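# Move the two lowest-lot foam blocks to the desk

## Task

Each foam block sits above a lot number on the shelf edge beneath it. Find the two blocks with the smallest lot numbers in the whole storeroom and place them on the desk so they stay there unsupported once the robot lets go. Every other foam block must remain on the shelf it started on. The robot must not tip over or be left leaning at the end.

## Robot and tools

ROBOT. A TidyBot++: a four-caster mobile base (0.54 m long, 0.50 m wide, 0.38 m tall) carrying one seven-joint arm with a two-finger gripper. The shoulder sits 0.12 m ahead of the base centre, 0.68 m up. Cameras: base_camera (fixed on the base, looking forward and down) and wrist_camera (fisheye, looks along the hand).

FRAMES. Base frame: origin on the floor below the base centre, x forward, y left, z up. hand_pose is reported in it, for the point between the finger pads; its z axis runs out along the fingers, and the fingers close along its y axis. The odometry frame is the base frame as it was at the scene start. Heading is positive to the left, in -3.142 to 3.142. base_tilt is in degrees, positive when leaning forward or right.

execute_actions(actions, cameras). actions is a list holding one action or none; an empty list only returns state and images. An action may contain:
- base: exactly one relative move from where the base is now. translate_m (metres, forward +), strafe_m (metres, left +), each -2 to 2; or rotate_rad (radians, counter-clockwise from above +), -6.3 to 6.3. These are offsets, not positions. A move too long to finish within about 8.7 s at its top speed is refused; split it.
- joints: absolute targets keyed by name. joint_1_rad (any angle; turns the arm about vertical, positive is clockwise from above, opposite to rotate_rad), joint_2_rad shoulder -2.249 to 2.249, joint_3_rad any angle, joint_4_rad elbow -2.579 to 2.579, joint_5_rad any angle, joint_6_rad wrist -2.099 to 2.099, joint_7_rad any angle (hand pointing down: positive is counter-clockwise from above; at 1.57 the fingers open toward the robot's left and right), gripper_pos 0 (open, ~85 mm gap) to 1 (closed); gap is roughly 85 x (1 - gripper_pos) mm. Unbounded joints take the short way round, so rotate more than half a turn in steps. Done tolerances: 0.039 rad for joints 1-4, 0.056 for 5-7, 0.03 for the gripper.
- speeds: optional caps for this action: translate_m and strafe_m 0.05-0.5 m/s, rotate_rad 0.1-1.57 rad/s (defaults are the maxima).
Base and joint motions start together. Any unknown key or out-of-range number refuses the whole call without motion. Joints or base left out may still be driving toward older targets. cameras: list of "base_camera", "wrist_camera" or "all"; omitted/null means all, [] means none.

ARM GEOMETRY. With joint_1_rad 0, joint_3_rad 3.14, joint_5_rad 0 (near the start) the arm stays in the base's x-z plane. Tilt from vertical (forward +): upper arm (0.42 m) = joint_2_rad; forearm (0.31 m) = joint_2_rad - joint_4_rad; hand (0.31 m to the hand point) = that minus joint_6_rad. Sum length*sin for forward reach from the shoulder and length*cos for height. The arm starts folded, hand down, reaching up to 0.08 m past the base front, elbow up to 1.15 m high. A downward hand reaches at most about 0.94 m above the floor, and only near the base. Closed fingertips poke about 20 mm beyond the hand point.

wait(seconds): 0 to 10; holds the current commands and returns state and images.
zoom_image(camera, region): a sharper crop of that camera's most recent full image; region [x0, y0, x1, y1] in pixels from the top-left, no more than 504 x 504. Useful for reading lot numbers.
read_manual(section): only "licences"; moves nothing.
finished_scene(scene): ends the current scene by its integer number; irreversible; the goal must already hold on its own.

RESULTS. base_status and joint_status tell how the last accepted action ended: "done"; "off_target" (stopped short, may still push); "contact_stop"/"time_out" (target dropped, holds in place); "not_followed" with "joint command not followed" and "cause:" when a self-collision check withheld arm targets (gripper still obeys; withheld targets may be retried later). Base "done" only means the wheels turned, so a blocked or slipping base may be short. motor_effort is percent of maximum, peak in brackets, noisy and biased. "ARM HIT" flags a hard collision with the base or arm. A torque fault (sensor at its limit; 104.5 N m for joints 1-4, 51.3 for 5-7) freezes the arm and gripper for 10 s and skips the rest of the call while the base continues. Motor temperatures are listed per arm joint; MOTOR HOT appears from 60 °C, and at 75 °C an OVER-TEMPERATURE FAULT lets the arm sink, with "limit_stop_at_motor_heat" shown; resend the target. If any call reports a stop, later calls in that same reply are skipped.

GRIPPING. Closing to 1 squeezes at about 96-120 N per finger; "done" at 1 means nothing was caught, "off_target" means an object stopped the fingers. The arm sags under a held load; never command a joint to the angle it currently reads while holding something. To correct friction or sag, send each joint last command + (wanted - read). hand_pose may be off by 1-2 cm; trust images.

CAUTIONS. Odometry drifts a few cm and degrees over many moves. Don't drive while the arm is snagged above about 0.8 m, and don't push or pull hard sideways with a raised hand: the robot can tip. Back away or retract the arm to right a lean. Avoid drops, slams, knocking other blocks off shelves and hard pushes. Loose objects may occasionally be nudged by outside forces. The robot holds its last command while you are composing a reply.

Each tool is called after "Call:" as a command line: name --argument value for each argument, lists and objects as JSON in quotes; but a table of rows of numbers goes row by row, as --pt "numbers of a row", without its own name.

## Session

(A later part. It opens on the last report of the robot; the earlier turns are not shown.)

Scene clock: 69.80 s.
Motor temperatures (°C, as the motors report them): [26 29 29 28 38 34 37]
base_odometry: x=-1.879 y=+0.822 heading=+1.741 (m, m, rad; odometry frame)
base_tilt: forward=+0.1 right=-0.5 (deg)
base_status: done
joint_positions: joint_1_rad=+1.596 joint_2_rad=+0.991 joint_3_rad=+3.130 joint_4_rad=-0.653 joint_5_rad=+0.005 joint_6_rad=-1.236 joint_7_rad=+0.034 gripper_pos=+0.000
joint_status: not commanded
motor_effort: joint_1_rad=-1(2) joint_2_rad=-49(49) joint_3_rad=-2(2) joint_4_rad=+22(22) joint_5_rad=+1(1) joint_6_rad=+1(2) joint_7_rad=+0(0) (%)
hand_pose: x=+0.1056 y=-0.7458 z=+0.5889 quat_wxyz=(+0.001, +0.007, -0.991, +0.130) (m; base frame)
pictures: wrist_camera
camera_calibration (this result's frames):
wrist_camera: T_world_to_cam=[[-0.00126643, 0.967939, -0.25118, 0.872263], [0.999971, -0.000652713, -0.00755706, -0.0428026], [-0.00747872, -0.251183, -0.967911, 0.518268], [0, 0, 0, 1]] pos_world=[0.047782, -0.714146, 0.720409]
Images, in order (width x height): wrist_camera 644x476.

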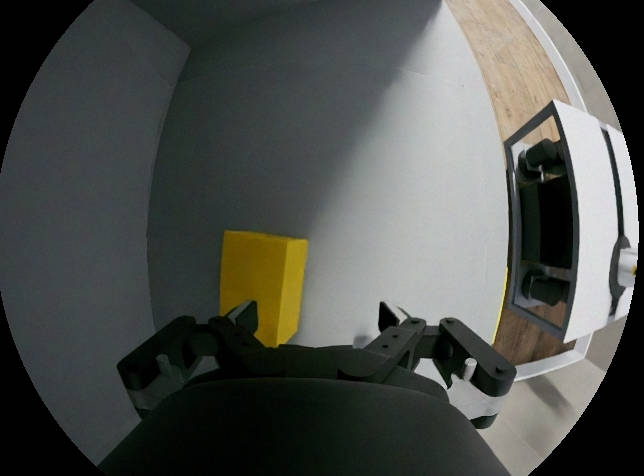

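Call:
execute_actions --actions '[{"base":{"strafe_m":-0.066}}]' --cameras '[]'

Call:
execute_actions --actions '[{"joints":{"joint_2_rad":1.055}}]' --cameras '["wrist_camera"]'

Call:
execute_actions --actions '[{"joints":{"gripper_pos":1}}]' --cameras '["wrist_camera"]'

Scene clock: 71.10 s.
Motor temperatures (°C, as the motors report them): [26 29 29 28 38 34 37]
base_odometry: x=-1.814 y=+0.833 heading=+1.742 (m, m, rad; odometry frame)
base_tilt: forward=-0.1 right=-0.5 (deg)
base_status: done
joint_positions: joint_1_rad=+1.596 joint_2_rad=+0.993 joint_3_rad=+3.130 joint_4_rad=-0.652 joint_5_rad=+0.005 joint_6_rad=-1.237 joint_7_rad=+0.034 gripper_pos=+0.000
joint_status: not commanded
motor_effort: joint_1_rad=-1(1) joint_2_rad=-48(50) joint_3_rad=-1(2) joint_4_rad=+22(22) joint_5_rad=+1(1) joint_6_rad=+2(2) joint_7_rad=+1(1) (%)
hand_pose: x=+0.1056 y=-0.7455 z=+0.5875 quat_wxyz=(+0.001, +0.007, -0.992, +0.129) (m; base frame)
pictures: none
No camera images: the call's "cameras" was empty. Leave "cameras" out to get every camera's image.

Scene clock: 71.93 s.
Motor temperatures (°C, as the motors report them): [26 29 29 28 38 34 37]
base_odometry: x=-1.814 y=+0.833 heading=+1.742 (m, m, rad; odometry frame)
base_tilt: forward=+0.0 right=-0.5 (deg)
base_status: not commanded
joint_positions: joint_1_rad=+1.596 joint_2_rad=+1.043 joint_3_rad=+3.130 joint_4_rad=-0.648 joint_5_rad=+0.005 joint_6_rad=-1.238 joint_7_rad=+0.034 gripper_pos=+0.000
joint_status: all done
motor_effort: joint_1_rad=-1(0) joint_2_rad=-45(51) joint_3_rad=-1(2) joint_4_rad=+19(22) joint_5_rad=+1(1) joint_6_rad=+1(2) joint_7_rad=+1(0) (%)
hand_pose: x=+0.1057 y=-0.7411 z=+0.5518 quat_wxyz=(+0.000, +0.007, -0.994, +0.106) (m; base frame)
pictures: wrist_camera
camera_calibration (this result's frames):
wrist_camera: T_world_to_cam=[[-0.000905158, 0.979042, -0.203656, 0.840439], [0.99998, -0.000391213, -0.00632516, -0.0436471], [-0.00627227, -0.203657, -0.979022, 0.524709], [0, 0, 0, 1]] pos_world=[0.0476981, -0.715981, 0.684586]
Images, in order (width x height): wrist_camera 644x476.

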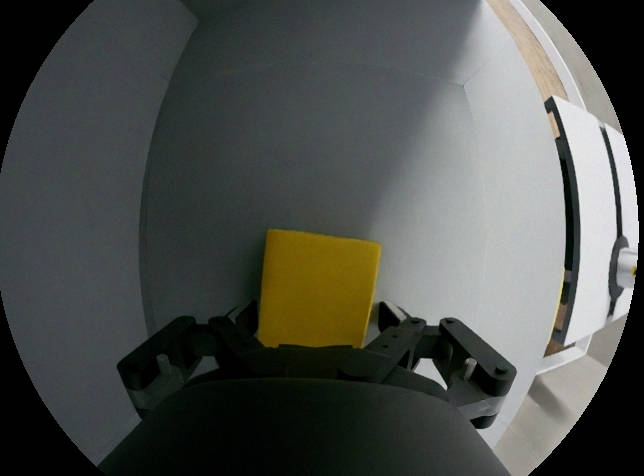

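Scene clock: 73.03 s.
Motor temperatures (°C, as the motors report them): [26 29 29 28 38 34 37]
base_odometry: x=-1.814 y=+0.833 heading=+1.742 (m, m, rad; odometry frame)
base_tilt: forward=+0.1 right=-0.5 (deg)
base_status: not commanded
joint_positions: joint_1_rad=+1.596 joint_2_rad=+1.036 joint_3_rad=+3.130 joint_4_rad=-0.643 joint_5_rad=+0.005 joint_6_rad=-1.243 joint_7_rad=+0.034 gripper_pos=+0.329
joint_status: gripper_pos off_target (ended at +0.329, target +1.000)
motor_effort: joint_1_rad=+0(0) joint_2_rad=-46(50) joint_3_rad=-1(2) joint_4_rad=+20(22) joint_5_rad=+1(1) joint_6_rad=+2(3) joint_7_rad=+0(1) (%)
hand_pose: x=+0.1057 y=-0.7424 z=+0.5591 quat_wxyz=(+0.000, +0.007, -0.994, +0.110) (m; base frame)
pictures: wrist_camera
camera_calibration (this result's frames):
wrist_camera: T_world_to_cam=[[-0.000861286, 0.977407, -0.211363, 0.846267], [0.99998, -0.000491494, -0.00634764, -0.043664], [-0.00630811, -0.211364, -0.977387, 0.524942], [0, 0, 0, 1]] pos_world=[0.0477034, -0.716215, 0.691664]
Images, in order (width x height): wrist_camera 644x476.

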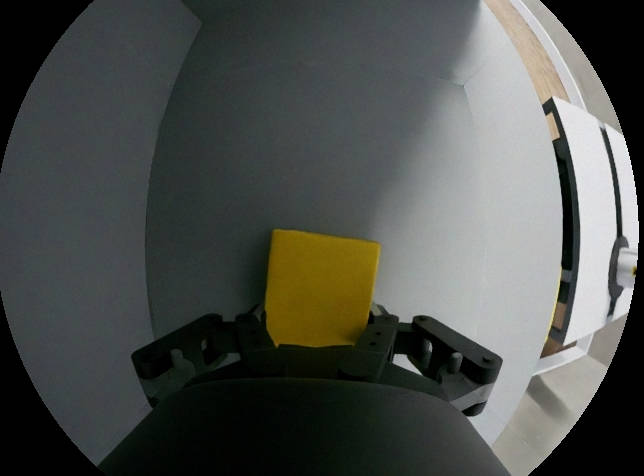

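Call:
execute_actions --actions '[{"base":{"strafe_m":0.17},"joints":{"joint_2_rad":0.98}}]' --cameras '[]'

Call:
execute_actions --actions '[{"joints":{"joint_2_rad":0.55,"joint_4_rad":-1.5,"joint_6_rad":-0.85}}]' --cameras '[]'

Call:
execute_actions --actions '[{"base":{"translate_m":-2},"joints":{"joint_2_rad":0,"joint_4_rad":-1.38,"joint_6_rad":-1.5}}]' --cameras '["base_camera"]'

Call:
execute_actions --actions '[{"base":{"translate_m":-1.72}}]'

Call:
execute_actions --actions '[{"base":{"strafe_m":-1.8}}]'

Scene clock: 74.77 s.
Motor temperatures (°C, as the motors report them): [26 29 29 28 38 34 37]
base_odometry: x=-1.982 y=+0.804 heading=+1.742 (m, m, rad; odometry frame)
base_tilt: forward=+0.0 right=-0.5 (deg)
base_status: done
joint_positions: joint_1_rad=+1.598 joint_2_rad=+0.988 joint_3_rad=+3.130 joint_4_rad=-0.641 joint_5_rad=+0.005 joint_6_rad=-1.243 joint_7_rad=+0.034 gripper_pos=+0.329
joint_status: all done
motor_effort: joint_1_rad=+0(5) joint_2_rad=-48(53) joint_3_rad=-1(3) joint_4_rad=+22(23) joint_5_rad=+0(0) joint_6_rad=+1(2) joint_7_rad=+1(0) (%)
hand_pose: x=+0.1041 y=-0.7479 z=+0.5950 quat_wxyz=(+0.001, +0.006, -0.991, +0.134) (m; base frame)
pictures: none
No camera images: the call's "cameras" was empty. Leave "cameras" out to get every camera's image.

Scene clock: 76.90 s.
Motor temperatures (°C, as the motors report them): [26 29 29 28 38 34 37]
base_odometry: x=-1.982 y=+0.804 heading=+1.742 (m, m, rad; odometry frame)
base_tilt: forward=+0.0 right=-0.5 (deg)
base_status: not commanded
joint_positions: joint_1_rad=+1.598 joint_2_rad=+0.566 joint_3_rad=+3.130 joint_4_rad=-1.477 joint_5_rad=+0.005 joint_6_rad=-0.888 joint_7_rad=+0.034 gripper_pos=+0.329
joint_status: all done
motor_effort: joint_1_rad=-1(1) joint_2_rad=-36(49) joint_3_rad=-1(2) joint_4_rad=+19(22) joint_5_rad=+1(1) joint_6_rad=+1(1) joint_7_rad=+1(1) (%)
hand_pose: x=+0.1098 y=-0.5706 z=+0.5896 quat_wxyz=(+0.002, +0.009, -0.994, +0.105) (m; base frame)
pictures: none
No camera images: the call's "cameras" was empty. Leave "cameras" out to get every camera's image.

Scene clock: 82.27 s.
Motor temperatures (°C, as the motors report them): [26 29 29 28 38 34 37]
base_odometry: x=-1.641 y=-1.167 heading=+1.742 (m, m, rad; odometry frame)
base_tilt: forward=+0.1 right=-0.6 (deg)
base_status: done
joint_positions: joint_1_rad=+1.598 joint_2_rad=+0.002 joint_3_rad=+3.130 joint_4_rad=-1.406 joint_5_rad=+0.003 joint_6_rad=-1.468 joint_7_rad=+0.034 gripper_pos=+0.329
joint_status: all done
motor_effort: joint_1_rad=-1(3) joint_2_rad=-18(39) joint_3_rad=+0(1) joint_4_rad=+21(21) joint_5_rad=+2(2) joint_6_rad=+1(2) joint_7_rad=+0(0) (%)
hand_pose: x=+0.1133 y=-0.3928 z=+0.8529 quat_wxyz=(+0.005, +0.009, -0.991, +0.132) (m; base frame)
pictures: base_camera
Images, in order (width x height): base_camera 644x364.

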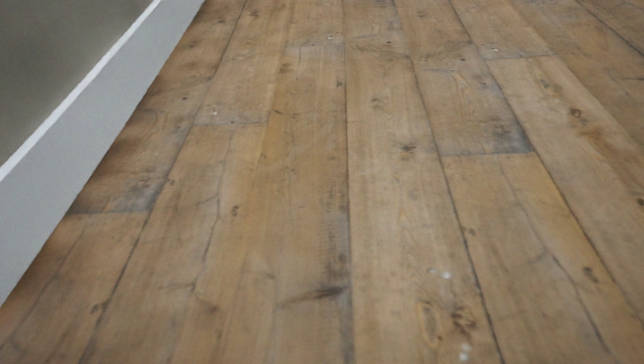

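Scene clock: 87.07 s.
Motor temperatures (°C, as the motors report them): [26 29 29 28 38 34 37]
base_odometry: x=-1.348 y=-2.862 heading=+1.742 (m, m, rad; odometry frame)
base_tilt: forward=+0.0 right=-0.5 (deg)
base_status: done
joint_positions: joint_1_rad=+1.599 joint_2_rad=+0.002 joint_3_rad=+3.130 joint_4_rad=-1.406 joint_5_rad=+0.002 joint_6_rad=-1.468 joint_7_rad=+0.034 gripper_pos=+0.329
joint_status: not commanded
motor_effort: joint_1_rad=-1(1) joint_2_rad=-17(18) joint_3_rad=-1(1) joint_4_rad=+21(22) joint_5_rad=+1(2) joint_6_rad=+2(2) joint_7_rad=+0(0) (%)
hand_pose: x=+0.1134 y=-0.3928 z=+0.8530 quat_wxyz=(+0.004, +0.009, -0.991, +0.132) (m; base frame)
pictures: base_camera, wrist_camera
camera_calibration (this result's frames):
wrist_camera: T_world_to_cam=[[-0.00473401, 0.966983, -0.254797, 0.600047], [0.999902, 0.00121961, -0.0139491, -0.0421192], [-0.0131778, -0.254838, -0.966894, 0.860903], [0, 0, 0, 1]] pos_world=[0.0563005, -0.360792, 0.984704]
Images, in order (width x height): base_camera 644x364, wrist_camera 644x476.

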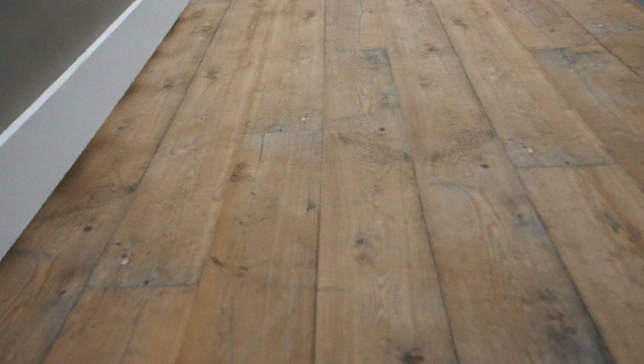

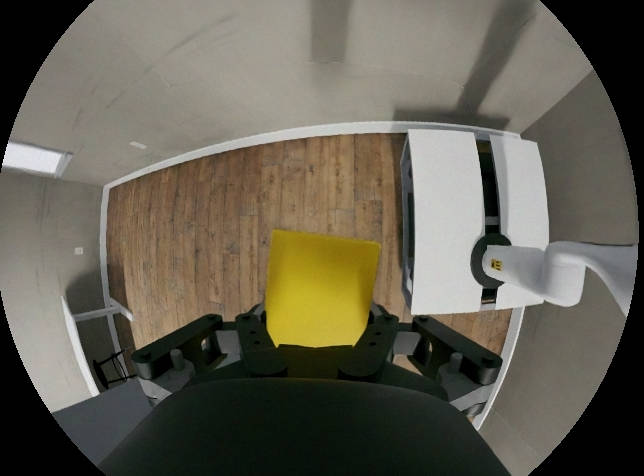

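Scene clock: 92.03 s.
Motor temperatures (°C, as the motors report them): [26 29 29 28 38 34 37]
base_odometry: x=+0.426 y=-2.555 heading=+1.742 (m, m, rad; odometry frame)
base_tilt: forward=+0.0 right=-0.5 (deg)
base_status: done
joint_positions: joint_1_rad=+1.599 joint_2_rad=+0.003 joint_3_rad=+3.130 joint_4_rad=-1.404 joint_5_rad=+0.002 joint_6_rad=-1.469 joint_7_rad=+0.034 gripper_pos=+0.329
joint_status: not commanded
motor_effort: joint_1_rad=-1(1) joint_2_rad=-19(21) joint_3_rad=-1(1) joint_4_rad=+21(23) joint_5_rad=+1(1) joint_6_rad=+1(2) joint_7_rad=+0(0) (%)
hand_pose: x=+0.1134 y=-0.3929 z=+0.8534 quat_wxyz=(+0.004, +0.009, -0.991, +0.132) (m; base frame)
pictures: base_camera, wrist_camera
camera_calibration (this result's frames):
wrist_camera: T_world_to_cam=[[-0.0047289, 0.967018, -0.254664, 0.600151], [0.999902, 0.0012185, -0.0139404, -0.0421181], [-0.0131703, -0.254705, -0.966929, 0.861389], [0, 0, 0, 1]] pos_world=[0.0562968, -0.360905, 0.985152]
Images, in order (width x height): base_camera 644x364, wrist_camera 644x476.

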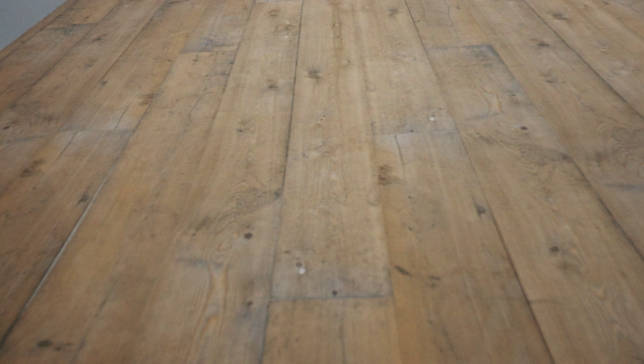

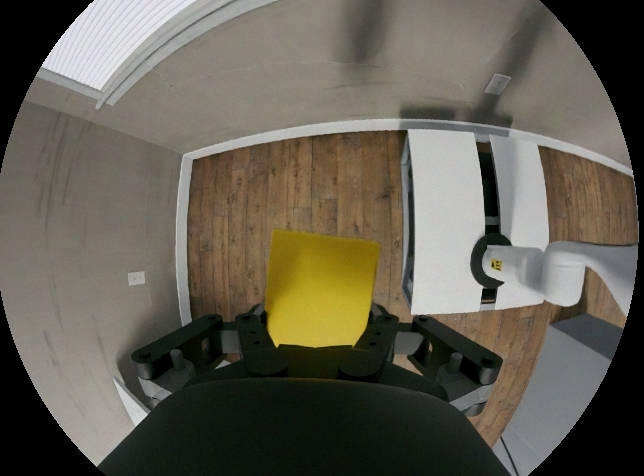

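Call:
execute_actions --actions '[{"base":{"translate_m":2},"joints":{"joint_2_rad":0.3,"joint_4_rad":-0.98,"joint_6_rad":-1.65}}]' --cameras '["wrist_camera"]'

Call:
execute_actions --actions '[{"base":{"strafe_m":-0.25}}]'

Scene clock: 97.57 s.
Motor temperatures (°C, as the motors report them): [26 30 29 28 38 34 37]
base_odometry: x=+0.086 y=-0.584 heading=+1.742 (m, m, rad; odometry frame)
base_tilt: forward=+0.0 right=-0.5 (deg)
base_status: done
joint_positions: joint_1_rad=+1.597 joint_2_rad=+0.295 joint_3_rad=+3.130 joint_4_rad=-1.009 joint_5_rad=+0.001 joint_6_rad=-1.614 joint_7_rad=+0.034 gripper_pos=+0.329
joint_status: all done
motor_effort: joint_1_rad=-1(2) joint_2_rad=-29(30) joint_3_rad=-1(3) joint_4_rad=+21(22) joint_5_rad=+1(2) joint_6_rad=+2(2) joint_7_rad=+0(0) (%)
hand_pose: x=+0.1117 y=-0.4946 z=+0.8638 quat_wxyz=(+0.002, +0.009, -0.994, +0.112) (m; base frame)
pictures: wrist_camera
camera_calibration (this result's frames):
wrist_camera: T_world_to_cam=[[-0.00443539, 0.976743, -0.214368, 0.671115], [0.999955, 0.00253441, -0.00914188, -0.0437246], [-0.00838597, -0.214399, -0.97671, 0.873324], [0, 0, 0, 1]] pos_world=[0.0540229, -0.468156, 0.99645]
Images, in order (width x height): wrist_camera 644x476.

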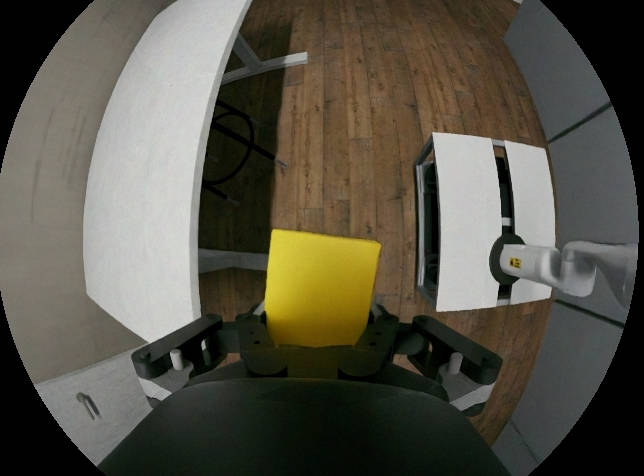

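Scene clock: 99.33 s.
Motor temperatures (°C, as the motors report them): [26 30 29 28 38 34 37]
base_odometry: x=+0.332 y=-0.542 heading=+1.742 (m, m, rad; odometry frame)
base_tilt: forward=+0.0 right=-0.6 (deg)
base_status: done
joint_positions: joint_1_rad=+1.597 joint_2_rad=+0.304 joint_3_rad=+3.130 joint_4_rad=-1.006 joint_5_rad=+0.001 joint_6_rad=-1.617 joint_7_rad=+0.034 gripper_pos=+0.329
joint_status: not commanded
motor_effort: joint_1_rad=-1(2) joint_2_rad=-29(32) joint_3_rad=-1(2) joint_4_rad=+21(22) joint_5_rad=+1(2) joint_6_rad=+1(2) joint_7_rad=+0(0) (%)
hand_pose: x=+0.1117 y=-0.4958 z=+0.8603 quat_wxyz=(+0.001, +0.009, -0.994, +0.107) (m; base frame)
pictures: base_camera, wrist_camera
camera_calibration (this result's frames):
wrist_camera: T_world_to_cam=[[-0.00436554, 0.978638, -0.205546, 0.664924], [0.999957, 0.002595, -0.00888264, -0.043898], [-0.0081595, -0.205576, -0.978607, 0.875649], [0, 0, 0, 1]] pos_world=[0.0539438, -0.470593, 0.993199]
Images, in order (width x height): base_camera 644x364, wrist_camera 644x476.

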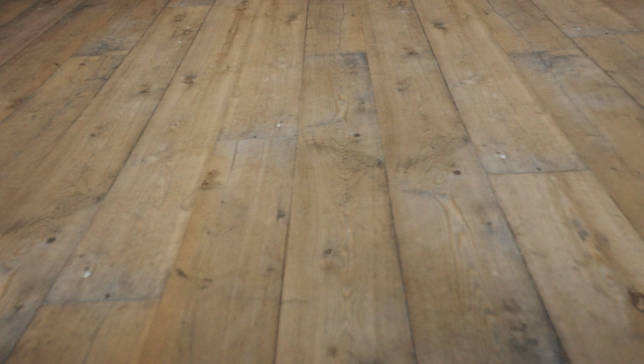

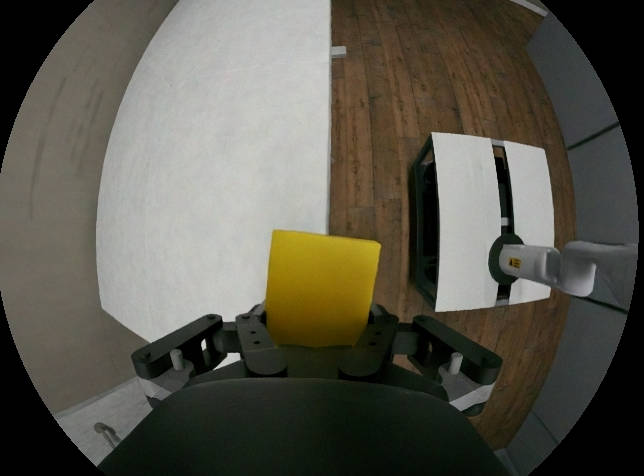

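Call:
execute_actions --actions '[{"base":{"strafe_m":-0.12},"joints":{"joint_1_rad":1.9,"joint_2_rad":0.68,"joint_4_rad":-0.68,"joint_6_rad":-1.5}}]' --cameras '["wrist_camera"]'

Call:
execute_actions --actions '[{"joints":{"joint_2_rad":0.73}}]' --cameras '["wrist_camera"]'

Scene clock: 101.43 s.
Motor temperatures (°C, as the motors report them): [26 30 29 28 38 34 37]
base_odometry: x=+0.450 y=-0.521 heading=+1.743 (m, m, rad; odometry frame)
base_tilt: forward=+0.0 right=-0.5 (deg)
base_status: done
joint_positions: joint_1_rad=+1.900 joint_2_rad=+0.686 joint_3_rad=+3.130 joint_4_rad=-0.707 joint_5_rad=+0.001 joint_6_rad=-1.536 joint_7_rad=+0.034 gripper_pos=+0.329
joint_status: all done
motor_effort: joint_1_rad=-1(4) joint_2_rad=-40(46) joint_3_rad=-1(2) joint_4_rad=+21(22) joint_5_rad=+1(2) joint_6_rad=+1(2) joint_7_rad=+0(1) (%)
hand_pose: x=-0.0828 y=-0.6089 z=+0.7589 quat_wxyz=(+0.016, -0.143, -0.984, +0.105) (m; base frame)
pictures: wrist_camera
camera_calibration (this result's frames):
wrist_camera: T_world_to_cam=[[0.290698, 0.934899, -0.203616, 0.750219], [0.954577, -0.29792, -0.0050657, -0.0396345], [-0.0653972, -0.192894, -0.979038, 0.754882], [0, 0, 0, 1]] pos_world=[-0.130886, -0.567574, 0.891613]
Images, in order (width x height): wrist_camera 644x476.

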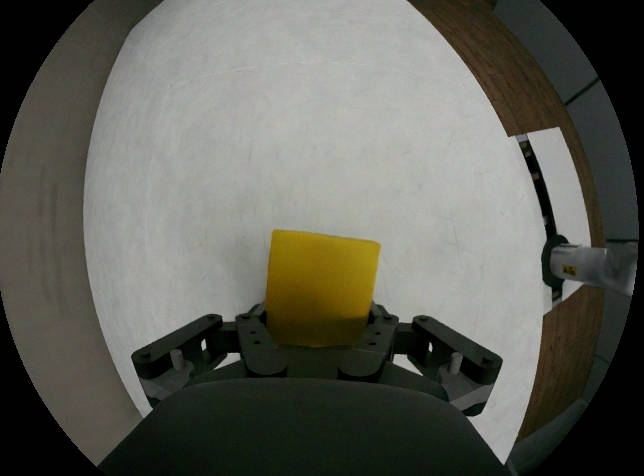

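Scene clock: 102.17 s.
Motor temperatures (°C, as the motors report them): [26 30 29 28 38 34 37]
base_odometry: x=+0.450 y=-0.521 heading=+1.743 (m, m, rad; odometry frame)
base_tilt: forward=+0.0 right=-0.5 (deg)
base_status: not commanded
joint_positions: joint_1_rad=+1.900 joint_2_rad=+0.712 joint_3_rad=+3.130 joint_4_rad=-0.701 joint_5_rad=+0.001 joint_6_rad=-1.535 joint_7_rad=+0.034 gripper_pos=+0.329
joint_status: all done
motor_effort: joint_1_rad=-1(0) joint_2_rad=-41(43) joint_3_rad=-1(2) joint_4_rad=+21(21) joint_5_rad=+1(1) joint_6_rad=+1(2) joint_7_rad=+0(0) (%)
hand_pose: x=-0.0840 y=-0.6124 z=+0.7444 quat_wxyz=(+0.014, -0.143, -0.985, +0.096) (m; base frame)
pictures: wrist_camera
camera_calibration (this result's frames):
wrist_camera: T_world_to_cam=[[0.291972, 0.938429, -0.184673, 0.739009], [0.954592, -0.297882, -0.00447909, -0.0400193], [-0.0592141, -0.17498, -0.98279, 0.754199], [0, 0, 0, 1]] pos_world=[-0.132908, -0.573459, 0.877515]
Images, in order (width x height): wrist_camera 644x476.

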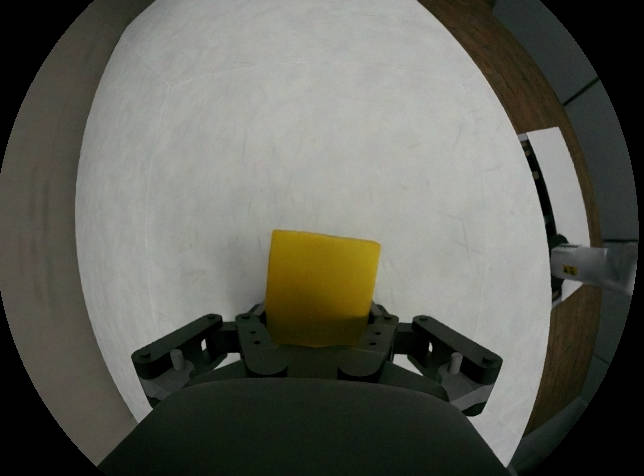

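Call:
execute_actions --actions '[{"joints":{"joint_2_rad":0.765}}]' --cameras '[]'

Call:
execute_actions --actions '[{"joints":{"gripper_pos":0}}]' --cameras '[]'

Call:
execute_actions --actions '[{"joints":{"joint_2_rad":0.55}}]' --cameras '[]'

Call:
execute_actions --actions '[{"base":{"strafe_m":0.4},"joints":{"joint_1_rad":-0.1,"joint_7_rad":1.57,"joint_6_rad":-0.6}}]' --cameras '[]'

Call:
execute_actions --actions '[{"base":{"translate_m":0.4},"joints":{"joint_2_rad":1.4,"joint_4_rad":-0.6,"joint_6_rad":0.3}}]' --cameras '["wrist_camera"]'

Scene clock: 103.10 s.
Motor temperatures (°C, as the motors report them): [26 30 29 28 38 34 37]
base_odometry: x=+0.450 y=-0.521 heading=+1.743 (m, m, rad; odometry frame)
base_tilt: forward=+0.0 right=-0.5 (deg)
base_status: not commanded
joint_positions: joint_1_rad=+1.900 joint_2_rad=+0.718 joint_3_rad=+3.130 joint_4_rad=-0.692 joint_5_rad=+0.001 joint_6_rad=-1.535 joint_7_rad=+0.034 gripper_pos=+0.329
joint_status: joint_2_rad off_target (ended at +0.718, target +0.765)
motor_effort: joint_1_rad=-1(1) joint_2_rad=-36(41) joint_3_rad=-1(1) joint_4_rad=+18(21) joint_5_rad=+1(0) joint_6_rad=+3(3) joint_7_rad=+1(1) (%)
hand_pose: x=-0.0849 y=-0.6148 z=+0.7439 quat_wxyz=(+0.014, -0.143, -0.985, +0.097) (m; base frame)
pictures: none
No camera images: the call's "cameras" was empty. Leave "cameras" out to get every camera's image.

Scene clock: 104.20 s.
Motor temperatures (°C, as the motors report them): [26 30 29 28 38 34 37]
base_odometry: x=+0.450 y=-0.521 heading=+1.743 (m, m, rad; odometry frame)
base_tilt: forward=+0.1 right=-0.4 (deg)
base_status: not commanded
joint_positions: joint_1_rad=+1.900 joint_2_rad=+0.731 joint_3_rad=+3.130 joint_4_rad=-0.690 joint_5_rad=+0.001 joint_6_rad=-1.532 joint_7_rad=+0.034 gripper_pos=+0.000
joint_status: all done
motor_effort: joint_1_rad=-1(1) joint_2_rad=-37(40) joint_3_rad=-1(1) joint_4_rad=+18(20) joint_5_rad=+0(1) joint_6_rad=+1(2) joint_7_rad=+1(1) (%)
hand_pose: x=-0.0856 y=-0.6169 z=+0.7362 quat_wxyz=(+0.013, -0.143, -0.985, +0.093) (m; base frame)
pictures: none
No camera images: the call's "cameras" was empty. Leave "cameras" out to get every camera's image.

Scene clock: 105.73 s.
Motor temperatures (°C, as the motors report them): [26 30 29 28 38 34 37]
base_odometry: x=+0.450 y=-0.521 heading=+1.743 (m, m, rad; odometry frame)
base_tilt: forward=+0.0 right=-0.5 (deg)
base_status: not commanded
joint_positions: joint_1_rad=+1.900 joint_2_rad=+0.544 joint_3_rad=+3.130 joint_4_rad=-0.690 joint_5_rad=+0.001 joint_6_rad=-1.532 joint_7_rad=+0.034 gripper_pos=+0.000
joint_status: all done
motor_effort: joint_1_rad=-1(2) joint_2_rad=-36(47) joint_3_rad=-1(1) joint_4_rad=+21(23) joint_5_rad=+1(1) joint_6_rad=+2(3) joint_7_rad=+1(0) (%)
hand_pose: x=-0.0786 y=-0.5967 z=+0.8560 quat_wxyz=(+0.030, -0.141, -0.972, +0.184) (m; base frame)
pictures: none
No camera images: the call's "cameras" was empty. Leave "cameras" out to get every camera's image.

Scene clock: 109.03 s.
Motor temperatures (°C, as the motors report them): [26 30 29 28 38 34 37]
base_odometry: x=+0.056 y=-0.589 heading=+1.743 (m, m, rad; odometry frame)
base_tilt: forward=+0.1 right=-0.6 (deg)
base_status: done
joint_positions: joint_1_rad=-0.100 joint_2_rad=+0.555 joint_3_rad=+3.130 joint_4_rad=-0.690 joint_5_rad=+0.001 joint_6_rad=-0.636 joint_7_rad=+1.534 gripper_pos=+0.000
joint_status: all done
motor_effort: joint_1_rad=-1(4) joint_2_rad=-40(42) joint_3_rad=-1(2) joint_4_rad=+24(24) joint_5_rad=+0(2) joint_6_rad=+7(7) joint_7_rad=+0(0) (%)
hand_pose: x=+0.9299 y=+0.0884 z=+1.0454 quat_wxyz=(-0.045, +0.807, +0.028, +0.588) (m; base frame)
pictures: none
No camera images: the call's "cameras" was empty. Leave "cameras" out to get every camera's image.

Scene clock: 111.30 s.
Motor temperatures (°C, as the motors report them): [26 30 29 28 38 34 37]
base_odometry: x=-0.013 y=-0.195 heading=+1.743 (m, m, rad; odometry frame)
base_tilt: forward=+0.0 right=-0.6 (deg)
base_status: done
joint_positions: joint_1_rad=-0.100 joint_2_rad=+1.397 joint_3_rad=+3.130 joint_4_rad=-0.624 joint_5_rad=+0.001 joint_6_rad=+0.265 joint_7_rad=+1.534 gripper_pos=+0.000
joint_status: all done
motor_effort: joint_1_rad=-1(0) joint_2_rad=-56(62) joint_3_rad=-2(2) joint_4_rad=+24(27) joint_5_rad=+1(1) joint_6_rad=+7(8) joint_7_rad=+0(1) (%)
hand_pose: x=+1.1169 y=+0.1051 z=+0.5603 quat_wxyz=(-0.048, +0.769, +0.022, +0.637) (m; base frame)
pictures: wrist_camera
camera_calibration (this result's frames):
wrist_camera: T_world_to_cam=[[0.0853703, -0.994652, -0.0581305, 0.0440741], [-0.182538, 0.0417422, -0.982312, 0.808777], [0.979485, 0.0944713, -0.177999, -0.869381], [0, 0, 0, 1]] pos_world=[0.995416, 0.0922098, 0.642285]
Images, in order (width x height): wrist_camera 644x476.

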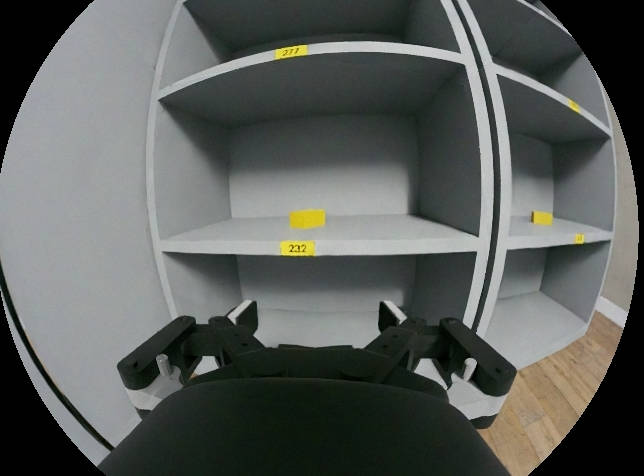

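Call:
zoom_image --camera "wrist_camera" --region '[530,90,630,260]'

Call:
execute_actions --actions '[{"joints":{"joint_1_rad":0.8}}]' --cameras '["wrist_camera"]'

Call:
execute_actions --actions '[{"base":{"translate_m":0.3},"joints":{"joint_1_rad":-0.25,"joint_2_rad":0.98,"joint_4_rad":-0.67,"joint_6_rad":-1.27}}]' --cameras '[]'

Call:
execute_actions --actions '[{"base":{"translate_m":0.4}}]' --cameras '["wrist_camera"]'

Region (530, 90, 630, 260) of wrist_camera's 644x476 image, scaled by 2.965; it fills the left 296 columns of this view, and the rest is white.

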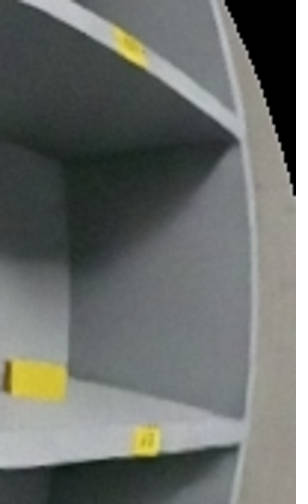

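Scene clock: 113.90 s.
Motor temperatures (°C, as the motors report them): [26 30 29 28 38 34 37]
base_odometry: x=-0.013 y=-0.195 heading=+1.743 (m, m, rad; odometry frame)
base_tilt: forward=+0.0 right=-0.5 (deg)
base_status: not commanded
joint_positions: joint_1_rad=+0.800 joint_2_rad=+1.397 joint_3_rad=+3.130 joint_4_rad=-0.624 joint_5_rad=+0.001 joint_6_rad=+0.265 joint_7_rad=+1.534 gripper_pos=+0.000
joint_status: all done
motor_effort: joint_1_rad=-1(8) joint_2_rad=-55(56) joint_3_rad=-2(4) joint_4_rad=+24(24) joint_5_rad=+1(0) joint_6_rad=+7(7) joint_7_rad=+0(0) (%)
hand_pose: x=+0.8217 y=-0.7163 z=+0.5603 quat_wxyz=(+0.233, +0.702, -0.315, +0.594) (m; base frame)
pictures: wrist_camera
camera_calibration (this result's frames):
wrist_camera: T_world_to_cam=[[-0.725994, -0.685241, -0.0581215, 0.14062], [-0.0807943, 0.168918, -0.982313, 0.796669], [0.682939, -0.708457, -0.177997, -0.834093], [0, 0, 0, 1]] pos_world=[0.73609, -0.629133, 0.642285]
Images, in order (width x height): wrist_camera 644x476.

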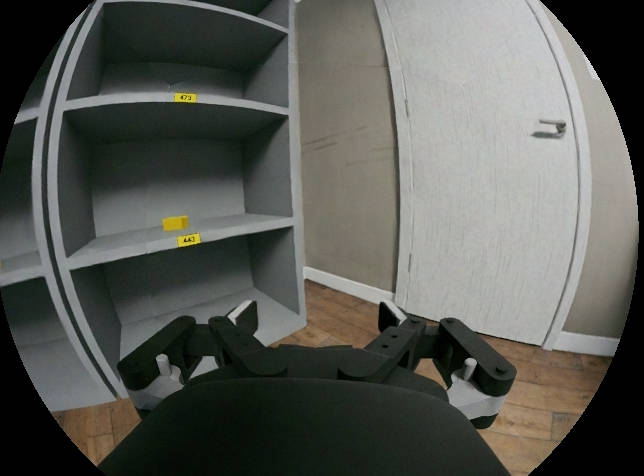

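Scene clock: 116.47 s.
Motor temperatures (°C, as the motors report them): [26 31 29 28 38 34 37]
base_odometry: x=-0.064 y=+0.100 heading=+1.743 (m, m, rad; odometry frame)
base_tilt: forward=+0.0 right=-0.5 (deg)
base_status: done
joint_positions: joint_1_rad=-0.250 joint_2_rad=+0.990 joint_3_rad=+3.130 joint_4_rad=-0.641 joint_5_rad=+0.001 joint_6_rad=-1.237 joint_7_rad=+1.534 gripper_pos=+0.000
joint_status: all done
motor_effort: joint_1_rad=-1(9) joint_2_rad=-48(57) joint_3_rad=-1(4) joint_4_rad=+21(24) joint_5_rad=+1(2) joint_6_rad=+1(8) joint_7_rad=+0(0) (%)
hand_pose: x=+0.8435 y=+0.1920 z=+0.5940 quat_wxyz=(-0.024, +0.985, +0.108, +0.134) (m; base frame)
pictures: none
No camera images: the call's "cameras" was empty. Leave "cameras" out to get every camera's image.

Scene clock: 118.60 s.
Motor temperatures (°C, as the motors report them): [26 31 29 28 38 34 37]
base_odometry: x=-0.133 y=+0.495 heading=+1.743 (m, m, rad; odometry frame)
base_tilt: forward=+0.0 right=-0.5 (deg)
base_status: done
joint_positions: joint_1_rad=-0.250 joint_2_rad=+0.989 joint_3_rad=+3.130 joint_4_rad=-0.645 joint_5_rad=+0.001 joint_6_rad=-1.238 joint_7_rad=+1.534 gripper_pos=+0.000
joint_status: not commanded
motor_effort: joint_1_rad=-1(2) joint_2_rad=-49(51) joint_3_rad=-2(2) joint_4_rad=+22(22) joint_5_rad=+0(1) joint_6_rad=+2(2) joint_7_rad=+0(1) (%)
hand_pose: x=+0.8421 y=+0.1915 z=+0.5932 quat_wxyz=(-0.024, +0.985, +0.108, +0.132) (m; base frame)
pictures: wrist_camera
camera_calibration (this result's frames):
wrist_camera: T_world_to_cam=[[0.204496, -0.978762, -0.0143466, 0.0260853], [-0.942712, -0.192975, -0.272128, 1.05109], [0.26358, 0.0691738, -0.962154, 0.470342], [0, 0, 0, 1]] pos_world=[0.861565, 0.195829, 0.738945]
Images, in order (width x height): wrist_camera 644x476.

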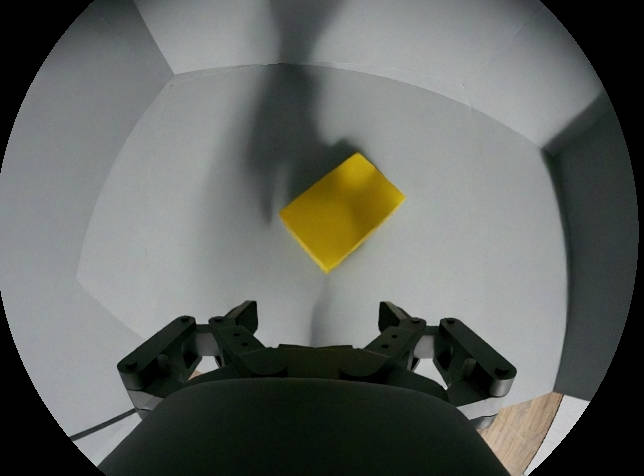

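Call:
execute_actions --actions '[{"base":{"translate_m":0.095},"joints":{"joint_7_rad":0.64}}]' --cameras '["wrist_camera"]'

Call:
execute_actions --actions '[{"joints":{"joint_2_rad":1.05}}]' --cameras '["wrist_camera"]'

Call:
execute_actions --actions '[{"joints":{"gripper_pos":1}}]' --cameras '[]'

Call:
execute_actions --actions '[{"base":{"translate_m":-0.5},"joints":{"joint_2_rad":0.98}}]' --cameras '[]'

Call:
execute_actions --actions '[{"base":{"translate_m":-1.1},"joints":{"joint_1_rad":1.6,"joint_2_rad":0.55,"joint_4_rad":-0.72,"joint_6_rad":-1.57}}]' --cameras '[]'

Call:
execute_actions --actions '[{"base":{"strafe_m":-0.33}}]' --cameras '["wrist_camera"]'

Call:
execute_actions --actions '[{"joints":{"joint_2_rad":0.7}}]' --cameras '["wrist_camera"]'

Scene clock: 120.17 s.
Motor temperatures (°C, as the motors report them): [26 31 29 28 38 34 37]
base_odometry: x=-0.150 y=+0.588 heading=+1.744 (m, m, rad; odometry frame)
base_tilt: forward=-0.1 right=-0.6 (deg)
base_status: done
joint_positions: joint_1_rad=-0.250 joint_2_rad=+0.988 joint_3_rad=+3.130 joint_4_rad=-0.646 joint_5_rad=+0.001 joint_6_rad=-1.239 joint_7_rad=+0.655 gripper_pos=+0.000
joint_status: all done
motor_effort: joint_1_rad=-1(2) joint_2_rad=-47(51) joint_3_rad=-1(2) joint_4_rad=+21(22) joint_5_rad=+0(1) joint_6_rad=+2(2) joint_7_rad=+1(0) (%)
hand_pose: x=+0.8418 y=+0.1913 z=+0.5934 quat_wxyz=(-0.078, +0.937, -0.322, +0.109) (m; base frame)
pictures: wrist_camera
camera_calibration (this result's frames):
wrist_camera: T_world_to_cam=[[-0.598194, -0.773225, -0.210443, 0.778742], [-0.759493, 0.630813, -0.158888, 0.671774], [0.255606, 0.0647838, -0.964608, 0.479638], [0, 0, 0, 1]] pos_world=[0.853448, 0.147306, 0.73328]
Images, in order (width x height): wrist_camera 644x476.

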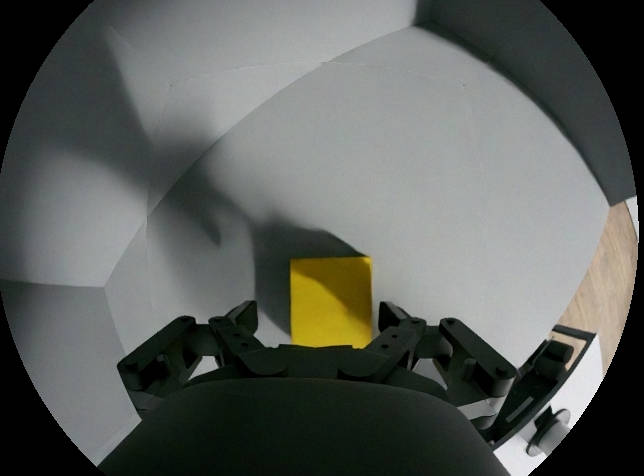

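Scene clock: 121.13 s.
Motor temperatures (°C, as the motors report them): [26 31 29 28 38 34 37]
base_odometry: x=-0.149 y=+0.588 heading=+1.744 (m, m, rad; odometry frame)
base_tilt: forward=+0.1 right=-0.5 (deg)
base_status: not commanded
joint_positions: joint_1_rad=-0.250 joint_2_rad=+1.044 joint_3_rad=+3.130 joint_4_rad=-0.650 joint_5_rad=+0.001 joint_6_rad=-1.239 joint_7_rad=+0.655 gripper_pos=+0.000
joint_status: all done
motor_effort: joint_1_rad=-1(1) joint_2_rad=-49(52) joint_3_rad=-1(2) joint_4_rad=+22(22) joint_5_rad=+1(0) joint_6_rad=+1(1) joint_7_rad=+1(0) (%)
hand_pose: x=+0.8347 y=+0.1895 z=+0.5507 quat_wxyz=(-0.062, +0.941, -0.323, +0.085) (m; base frame)
pictures: wrist_camera
camera_calibration (this result's frames):
wrist_camera: T_world_to_cam=[[-0.608926, -0.775999, -0.164421, 0.748237], [-0.767644, 0.628707, -0.124301, 0.648881], [0.19983, 0.0505262, -0.978527, 0.497263], [0, 0, 0, 1]] pos_world=[0.854362, 0.14755, 0.690267]
Images, in order (width x height): wrist_camera 644x476.

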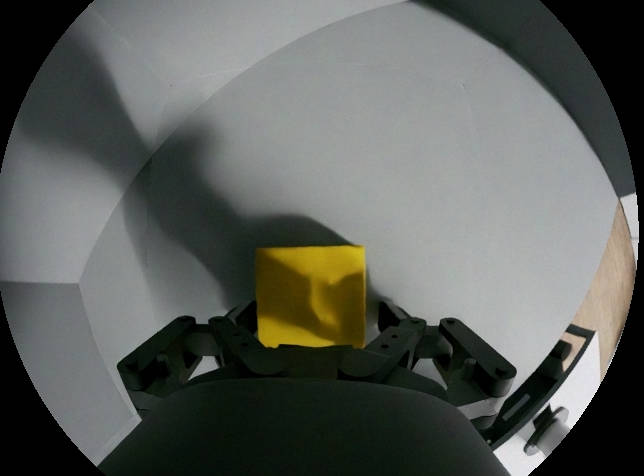

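Scene clock: 122.23 s.
Motor temperatures (°C, as the motors report them): [26 31 29 28 38 34 37]
base_odometry: x=-0.149 y=+0.588 heading=+1.744 (m, m, rad; odometry frame)
base_tilt: forward=+0.0 right=-0.5 (deg)
base_status: not commanded
joint_positions: joint_1_rad=-0.250 joint_2_rad=+1.033 joint_3_rad=+3.130 joint_4_rad=-0.650 joint_5_rad=+0.001 joint_6_rad=-1.242 joint_7_rad=+0.655 gripper_pos=+0.365
joint_status: gripper_pos off_target (ended at +0.365, target +1.000)
motor_effort: joint_1_rad=-1(2) joint_2_rad=-49(49) joint_3_rad=-1(3) joint_4_rad=+21(21) joint_5_rad=+1(1) joint_6_rad=+1(4) joint_7_rad=+1(1) (%)
hand_pose: x=+0.8351 y=+0.1896 z=+0.5585 quat_wxyz=(-0.064, +0.940, -0.323, +0.088) (m; base frame)
pictures: none
No camera images: the call's "cameras" was empty. Leave "cameras" out to get every camera's image.

Scene clock: 124.67 s.
Motor temperatures (°C, as the motors report them): [26 31 29 28 38 34 37]
base_odometry: x=-0.063 y=+0.096 heading=+1.744 (m, m, rad; odometry frame)
base_tilt: forward=+0.0 right=-0.6 (deg)
base_status: done
joint_positions: joint_1_rad=-0.250 joint_2_rad=+0.992 joint_3_rad=+3.130 joint_4_rad=-0.655 joint_5_rad=+0.001 joint_6_rad=-1.242 joint_7_rad=+0.655 gripper_pos=+0.365
joint_status: all done
motor_effort: joint_1_rad=-1(5) joint_2_rad=-48(53) joint_3_rad=-1(3) joint_4_rad=+21(23) joint_5_rad=+0(0) joint_6_rad=+1(3) joint_7_rad=+1(0) (%)
hand_pose: x=+0.8378 y=+0.1902 z=+0.5871 quat_wxyz=(-0.073, +0.938, -0.322, +0.103) (m; base frame)
pictures: none
No camera images: the call's "cameras" was empty. Leave "cameras" out to get every camera's image.

Scene clock: 128.37 s.
Motor temperatures (°C, as the motors report them): [26 31 29 28 38 34 37]
base_odometry: x=+0.127 y=-0.988 heading=+1.744 (m, m, rad; odometry frame)
base_tilt: forward=+0.0 right=-0.5 (deg)
base_status: done
joint_positions: joint_1_rad=+1.605 joint_2_rad=+0.567 joint_3_rad=+3.133 joint_4_rad=-0.693 joint_5_rad=+0.001 joint_6_rad=-1.534 joint_7_rad=+0.655 gripper_pos=+0.365
joint_status: all done
motor_effort: joint_1_rad=+0(5) joint_2_rad=-38(51) joint_3_rad=-2(4) joint_4_rad=+21(22) joint_5_rad=+1(1) joint_6_rad=+2(2) joint_7_rad=+1(0) (%)
hand_pose: x=+0.1022 y=-0.6310 z=+0.8405 quat_wxyz=(+0.056, +0.304, -0.937, +0.164) (m; base frame)
pictures: none
No camera images: the call's "cameras" was empty. Leave "cameras" out to get every camera's image.

Scene clock: 130.37 s.
Motor temperatures (°C, as the motors report them): [26 31 29 28 38 34 37]
base_odometry: x=+0.452 y=-0.931 heading=+1.744 (m, m, rad; odometry frame)
base_tilt: forward=+0.0 right=-0.5 (deg)
base_status: done
joint_positions: joint_1_rad=+1.605 joint_2_rad=+0.560 joint_3_rad=+3.133 joint_4_rad=-0.696 joint_5_rad=+0.001 joint_6_rad=-1.538 joint_7_rad=+0.655 gripper_pos=+0.365
joint_status: not commanded
motor_effort: joint_1_rad=-1(0) joint_2_rad=-37(41) joint_3_rad=-1(1) joint_4_rad=+22(22) joint_5_rad=+1(1) joint_6_rad=+3(3) joint_7_rad=+1(0) (%)
hand_pose: x=+0.1023 y=-0.6283 z=+0.8430 quat_wxyz=(+0.056, +0.304, -0.937, +0.164) (m; base frame)
pictures: wrist_camera
camera_calibration (this result's frames):
wrist_camera: T_world_to_cam=[[-0.576183, 0.772067, -0.26819, 0.772448], [0.817165, 0.537771, -0.207468, 0.488016], [-0.0159547, -0.338695, -0.940761, 0.716671], [0, 0, 0, 1]] pos_world=[0.0577159, -0.61609, 0.982626]
Images, in order (width x height): wrist_camera 644x476.

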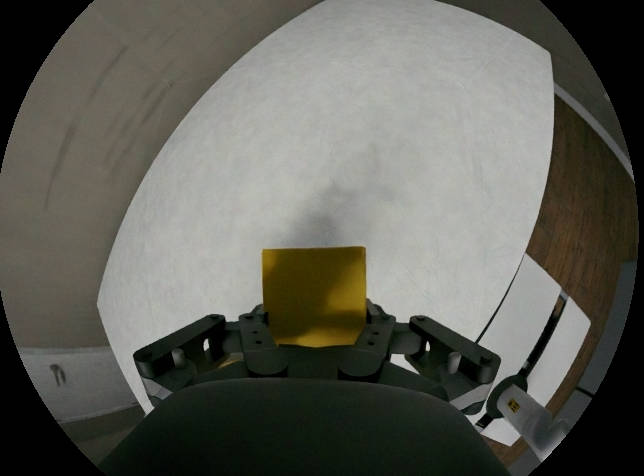

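Scene clock: 131.70 s.
Motor temperatures (°C, as the motors report them): [26 31 29 28 38 34 37]
base_odometry: x=+0.452 y=-0.931 heading=+1.744 (m, m, rad; odometry frame)
base_tilt: forward=-0.1 right=-0.5 (deg)
base_status: not commanded
joint_positions: joint_1_rad=+1.605 joint_2_rad=+0.704 joint_3_rad=+3.133 joint_4_rad=-0.704 joint_5_rad=+0.001 joint_6_rad=-1.538 joint_7_rad=+0.655 gripper_pos=+0.365
joint_status: all done
motor_effort: joint_1_rad=-1(0) joint_2_rad=-41(47) joint_3_rad=-1(1) joint_4_rad=+21(23) joint_5_rad=+1(2) joint_6_rad=+1(2) joint_7_rad=+1(0) (%)
hand_pose: x=+0.1019 y=-0.6428 z=+0.7479 quat_wxyz=(+0.030, +0.307, -0.947, +0.093) (m; base frame)
pictures: wrist_camera
camera_calibration (this result's frames):
wrist_camera: T_world_to_cam=[[-0.575199, 0.803988, -0.150826, 0.69057], [0.817941, 0.562833, -0.119129, 0.426428], [-0.0108883, -0.191889, -0.981356, 0.746467], [0, 0, 0, 1]] pos_world=[0.0565505, -0.651979, 0.887505]
Images, in order (width x height): wrist_camera 644x476.

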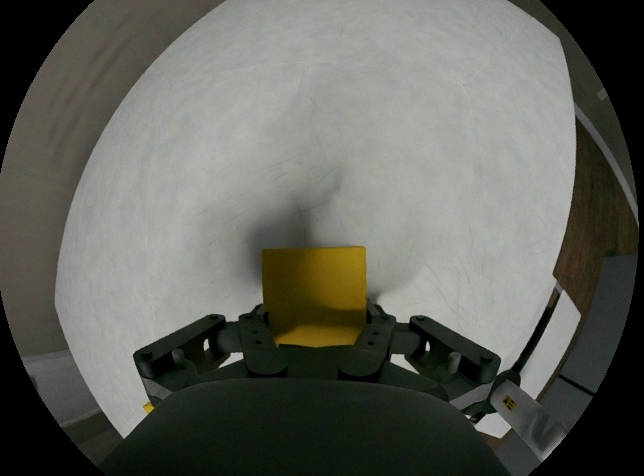

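Call:
execute_actions --actions '[{"joints":{"gripper_pos":0}}]' --cameras '[]'

Call:
execute_actions --actions '[{"joints":{"joint_2_rad":0.58}}]' --cameras '[]'

Call:
finished_scene --scene 1

Scene clock: 133.00 s.
Motor temperatures (°C, as the motors report them): [26 32 29 28 38 34 37]
base_odometry: x=+0.452 y=-0.931 heading=+1.744 (m, m, rad; odometry frame)
base_tilt: forward=+0.0 right=-0.5 (deg)
base_status: not commanded
joint_positions: joint_1_rad=+1.605 joint_2_rad=+0.704 joint_3_rad=+3.133 joint_4_rad=-0.704 joint_5_rad=+0.001 joint_6_rad=-1.538 joint_7_rad=+0.655 gripper_pos=+0.000
joint_status: all done
motor_effort: joint_1_rad=-1(1) joint_2_rad=-41(42) joint_3_rad=-2(1) joint_4_rad=+21(21) joint_5_rad=+1(0) joint_6_rad=+1(1) joint_7_rad=+0(0) (%)
hand_pose: x=+0.1019 y=-0.6428 z=+0.7479 quat_wxyz=(+0.030, +0.307, -0.947, +0.093) (m; base frame)
pictures: none
No camera images: the call's "cameras" was empty. Leave "cameras" out to get every camera's image.

Scene clock: 134.27 s.
Motor temperatures (°C, as the motors report them): [26 32 29 28 38 34 37]
base_odometry: x=+0.452 y=-0.931 heading=+1.744 (m, m, rad; odometry frame)
base_tilt: forward=+0.0 right=-0.5 (deg)
base_status: not commanded
joint_positions: joint_1_rad=+1.605 joint_2_rad=+0.576 joint_3_rad=+3.133 joint_4_rad=-0.704 joint_5_rad=+0.001 joint_6_rad=-1.538 joint_7_rad=+0.655 gripper_pos=+0.000
joint_status: all done
motor_effort: joint_1_rad=-1(0) joint_2_rad=-38(44) joint_3_rad=-1(1) joint_4_rad=+21(23) joint_5_rad=+1(1) joint_6_rad=+2(2) joint_7_rad=+1(0) (%)
hand_pose: x=+0.1024 y=-0.6290 z=+0.8300 quat_wxyz=(+0.052, +0.304, -0.939, +0.153) (m; base frame)
pictures: none
No camera images: the call's "cameras" was empty. Leave "cameras" out to get every camera's image.

The scene is finished: the task was done.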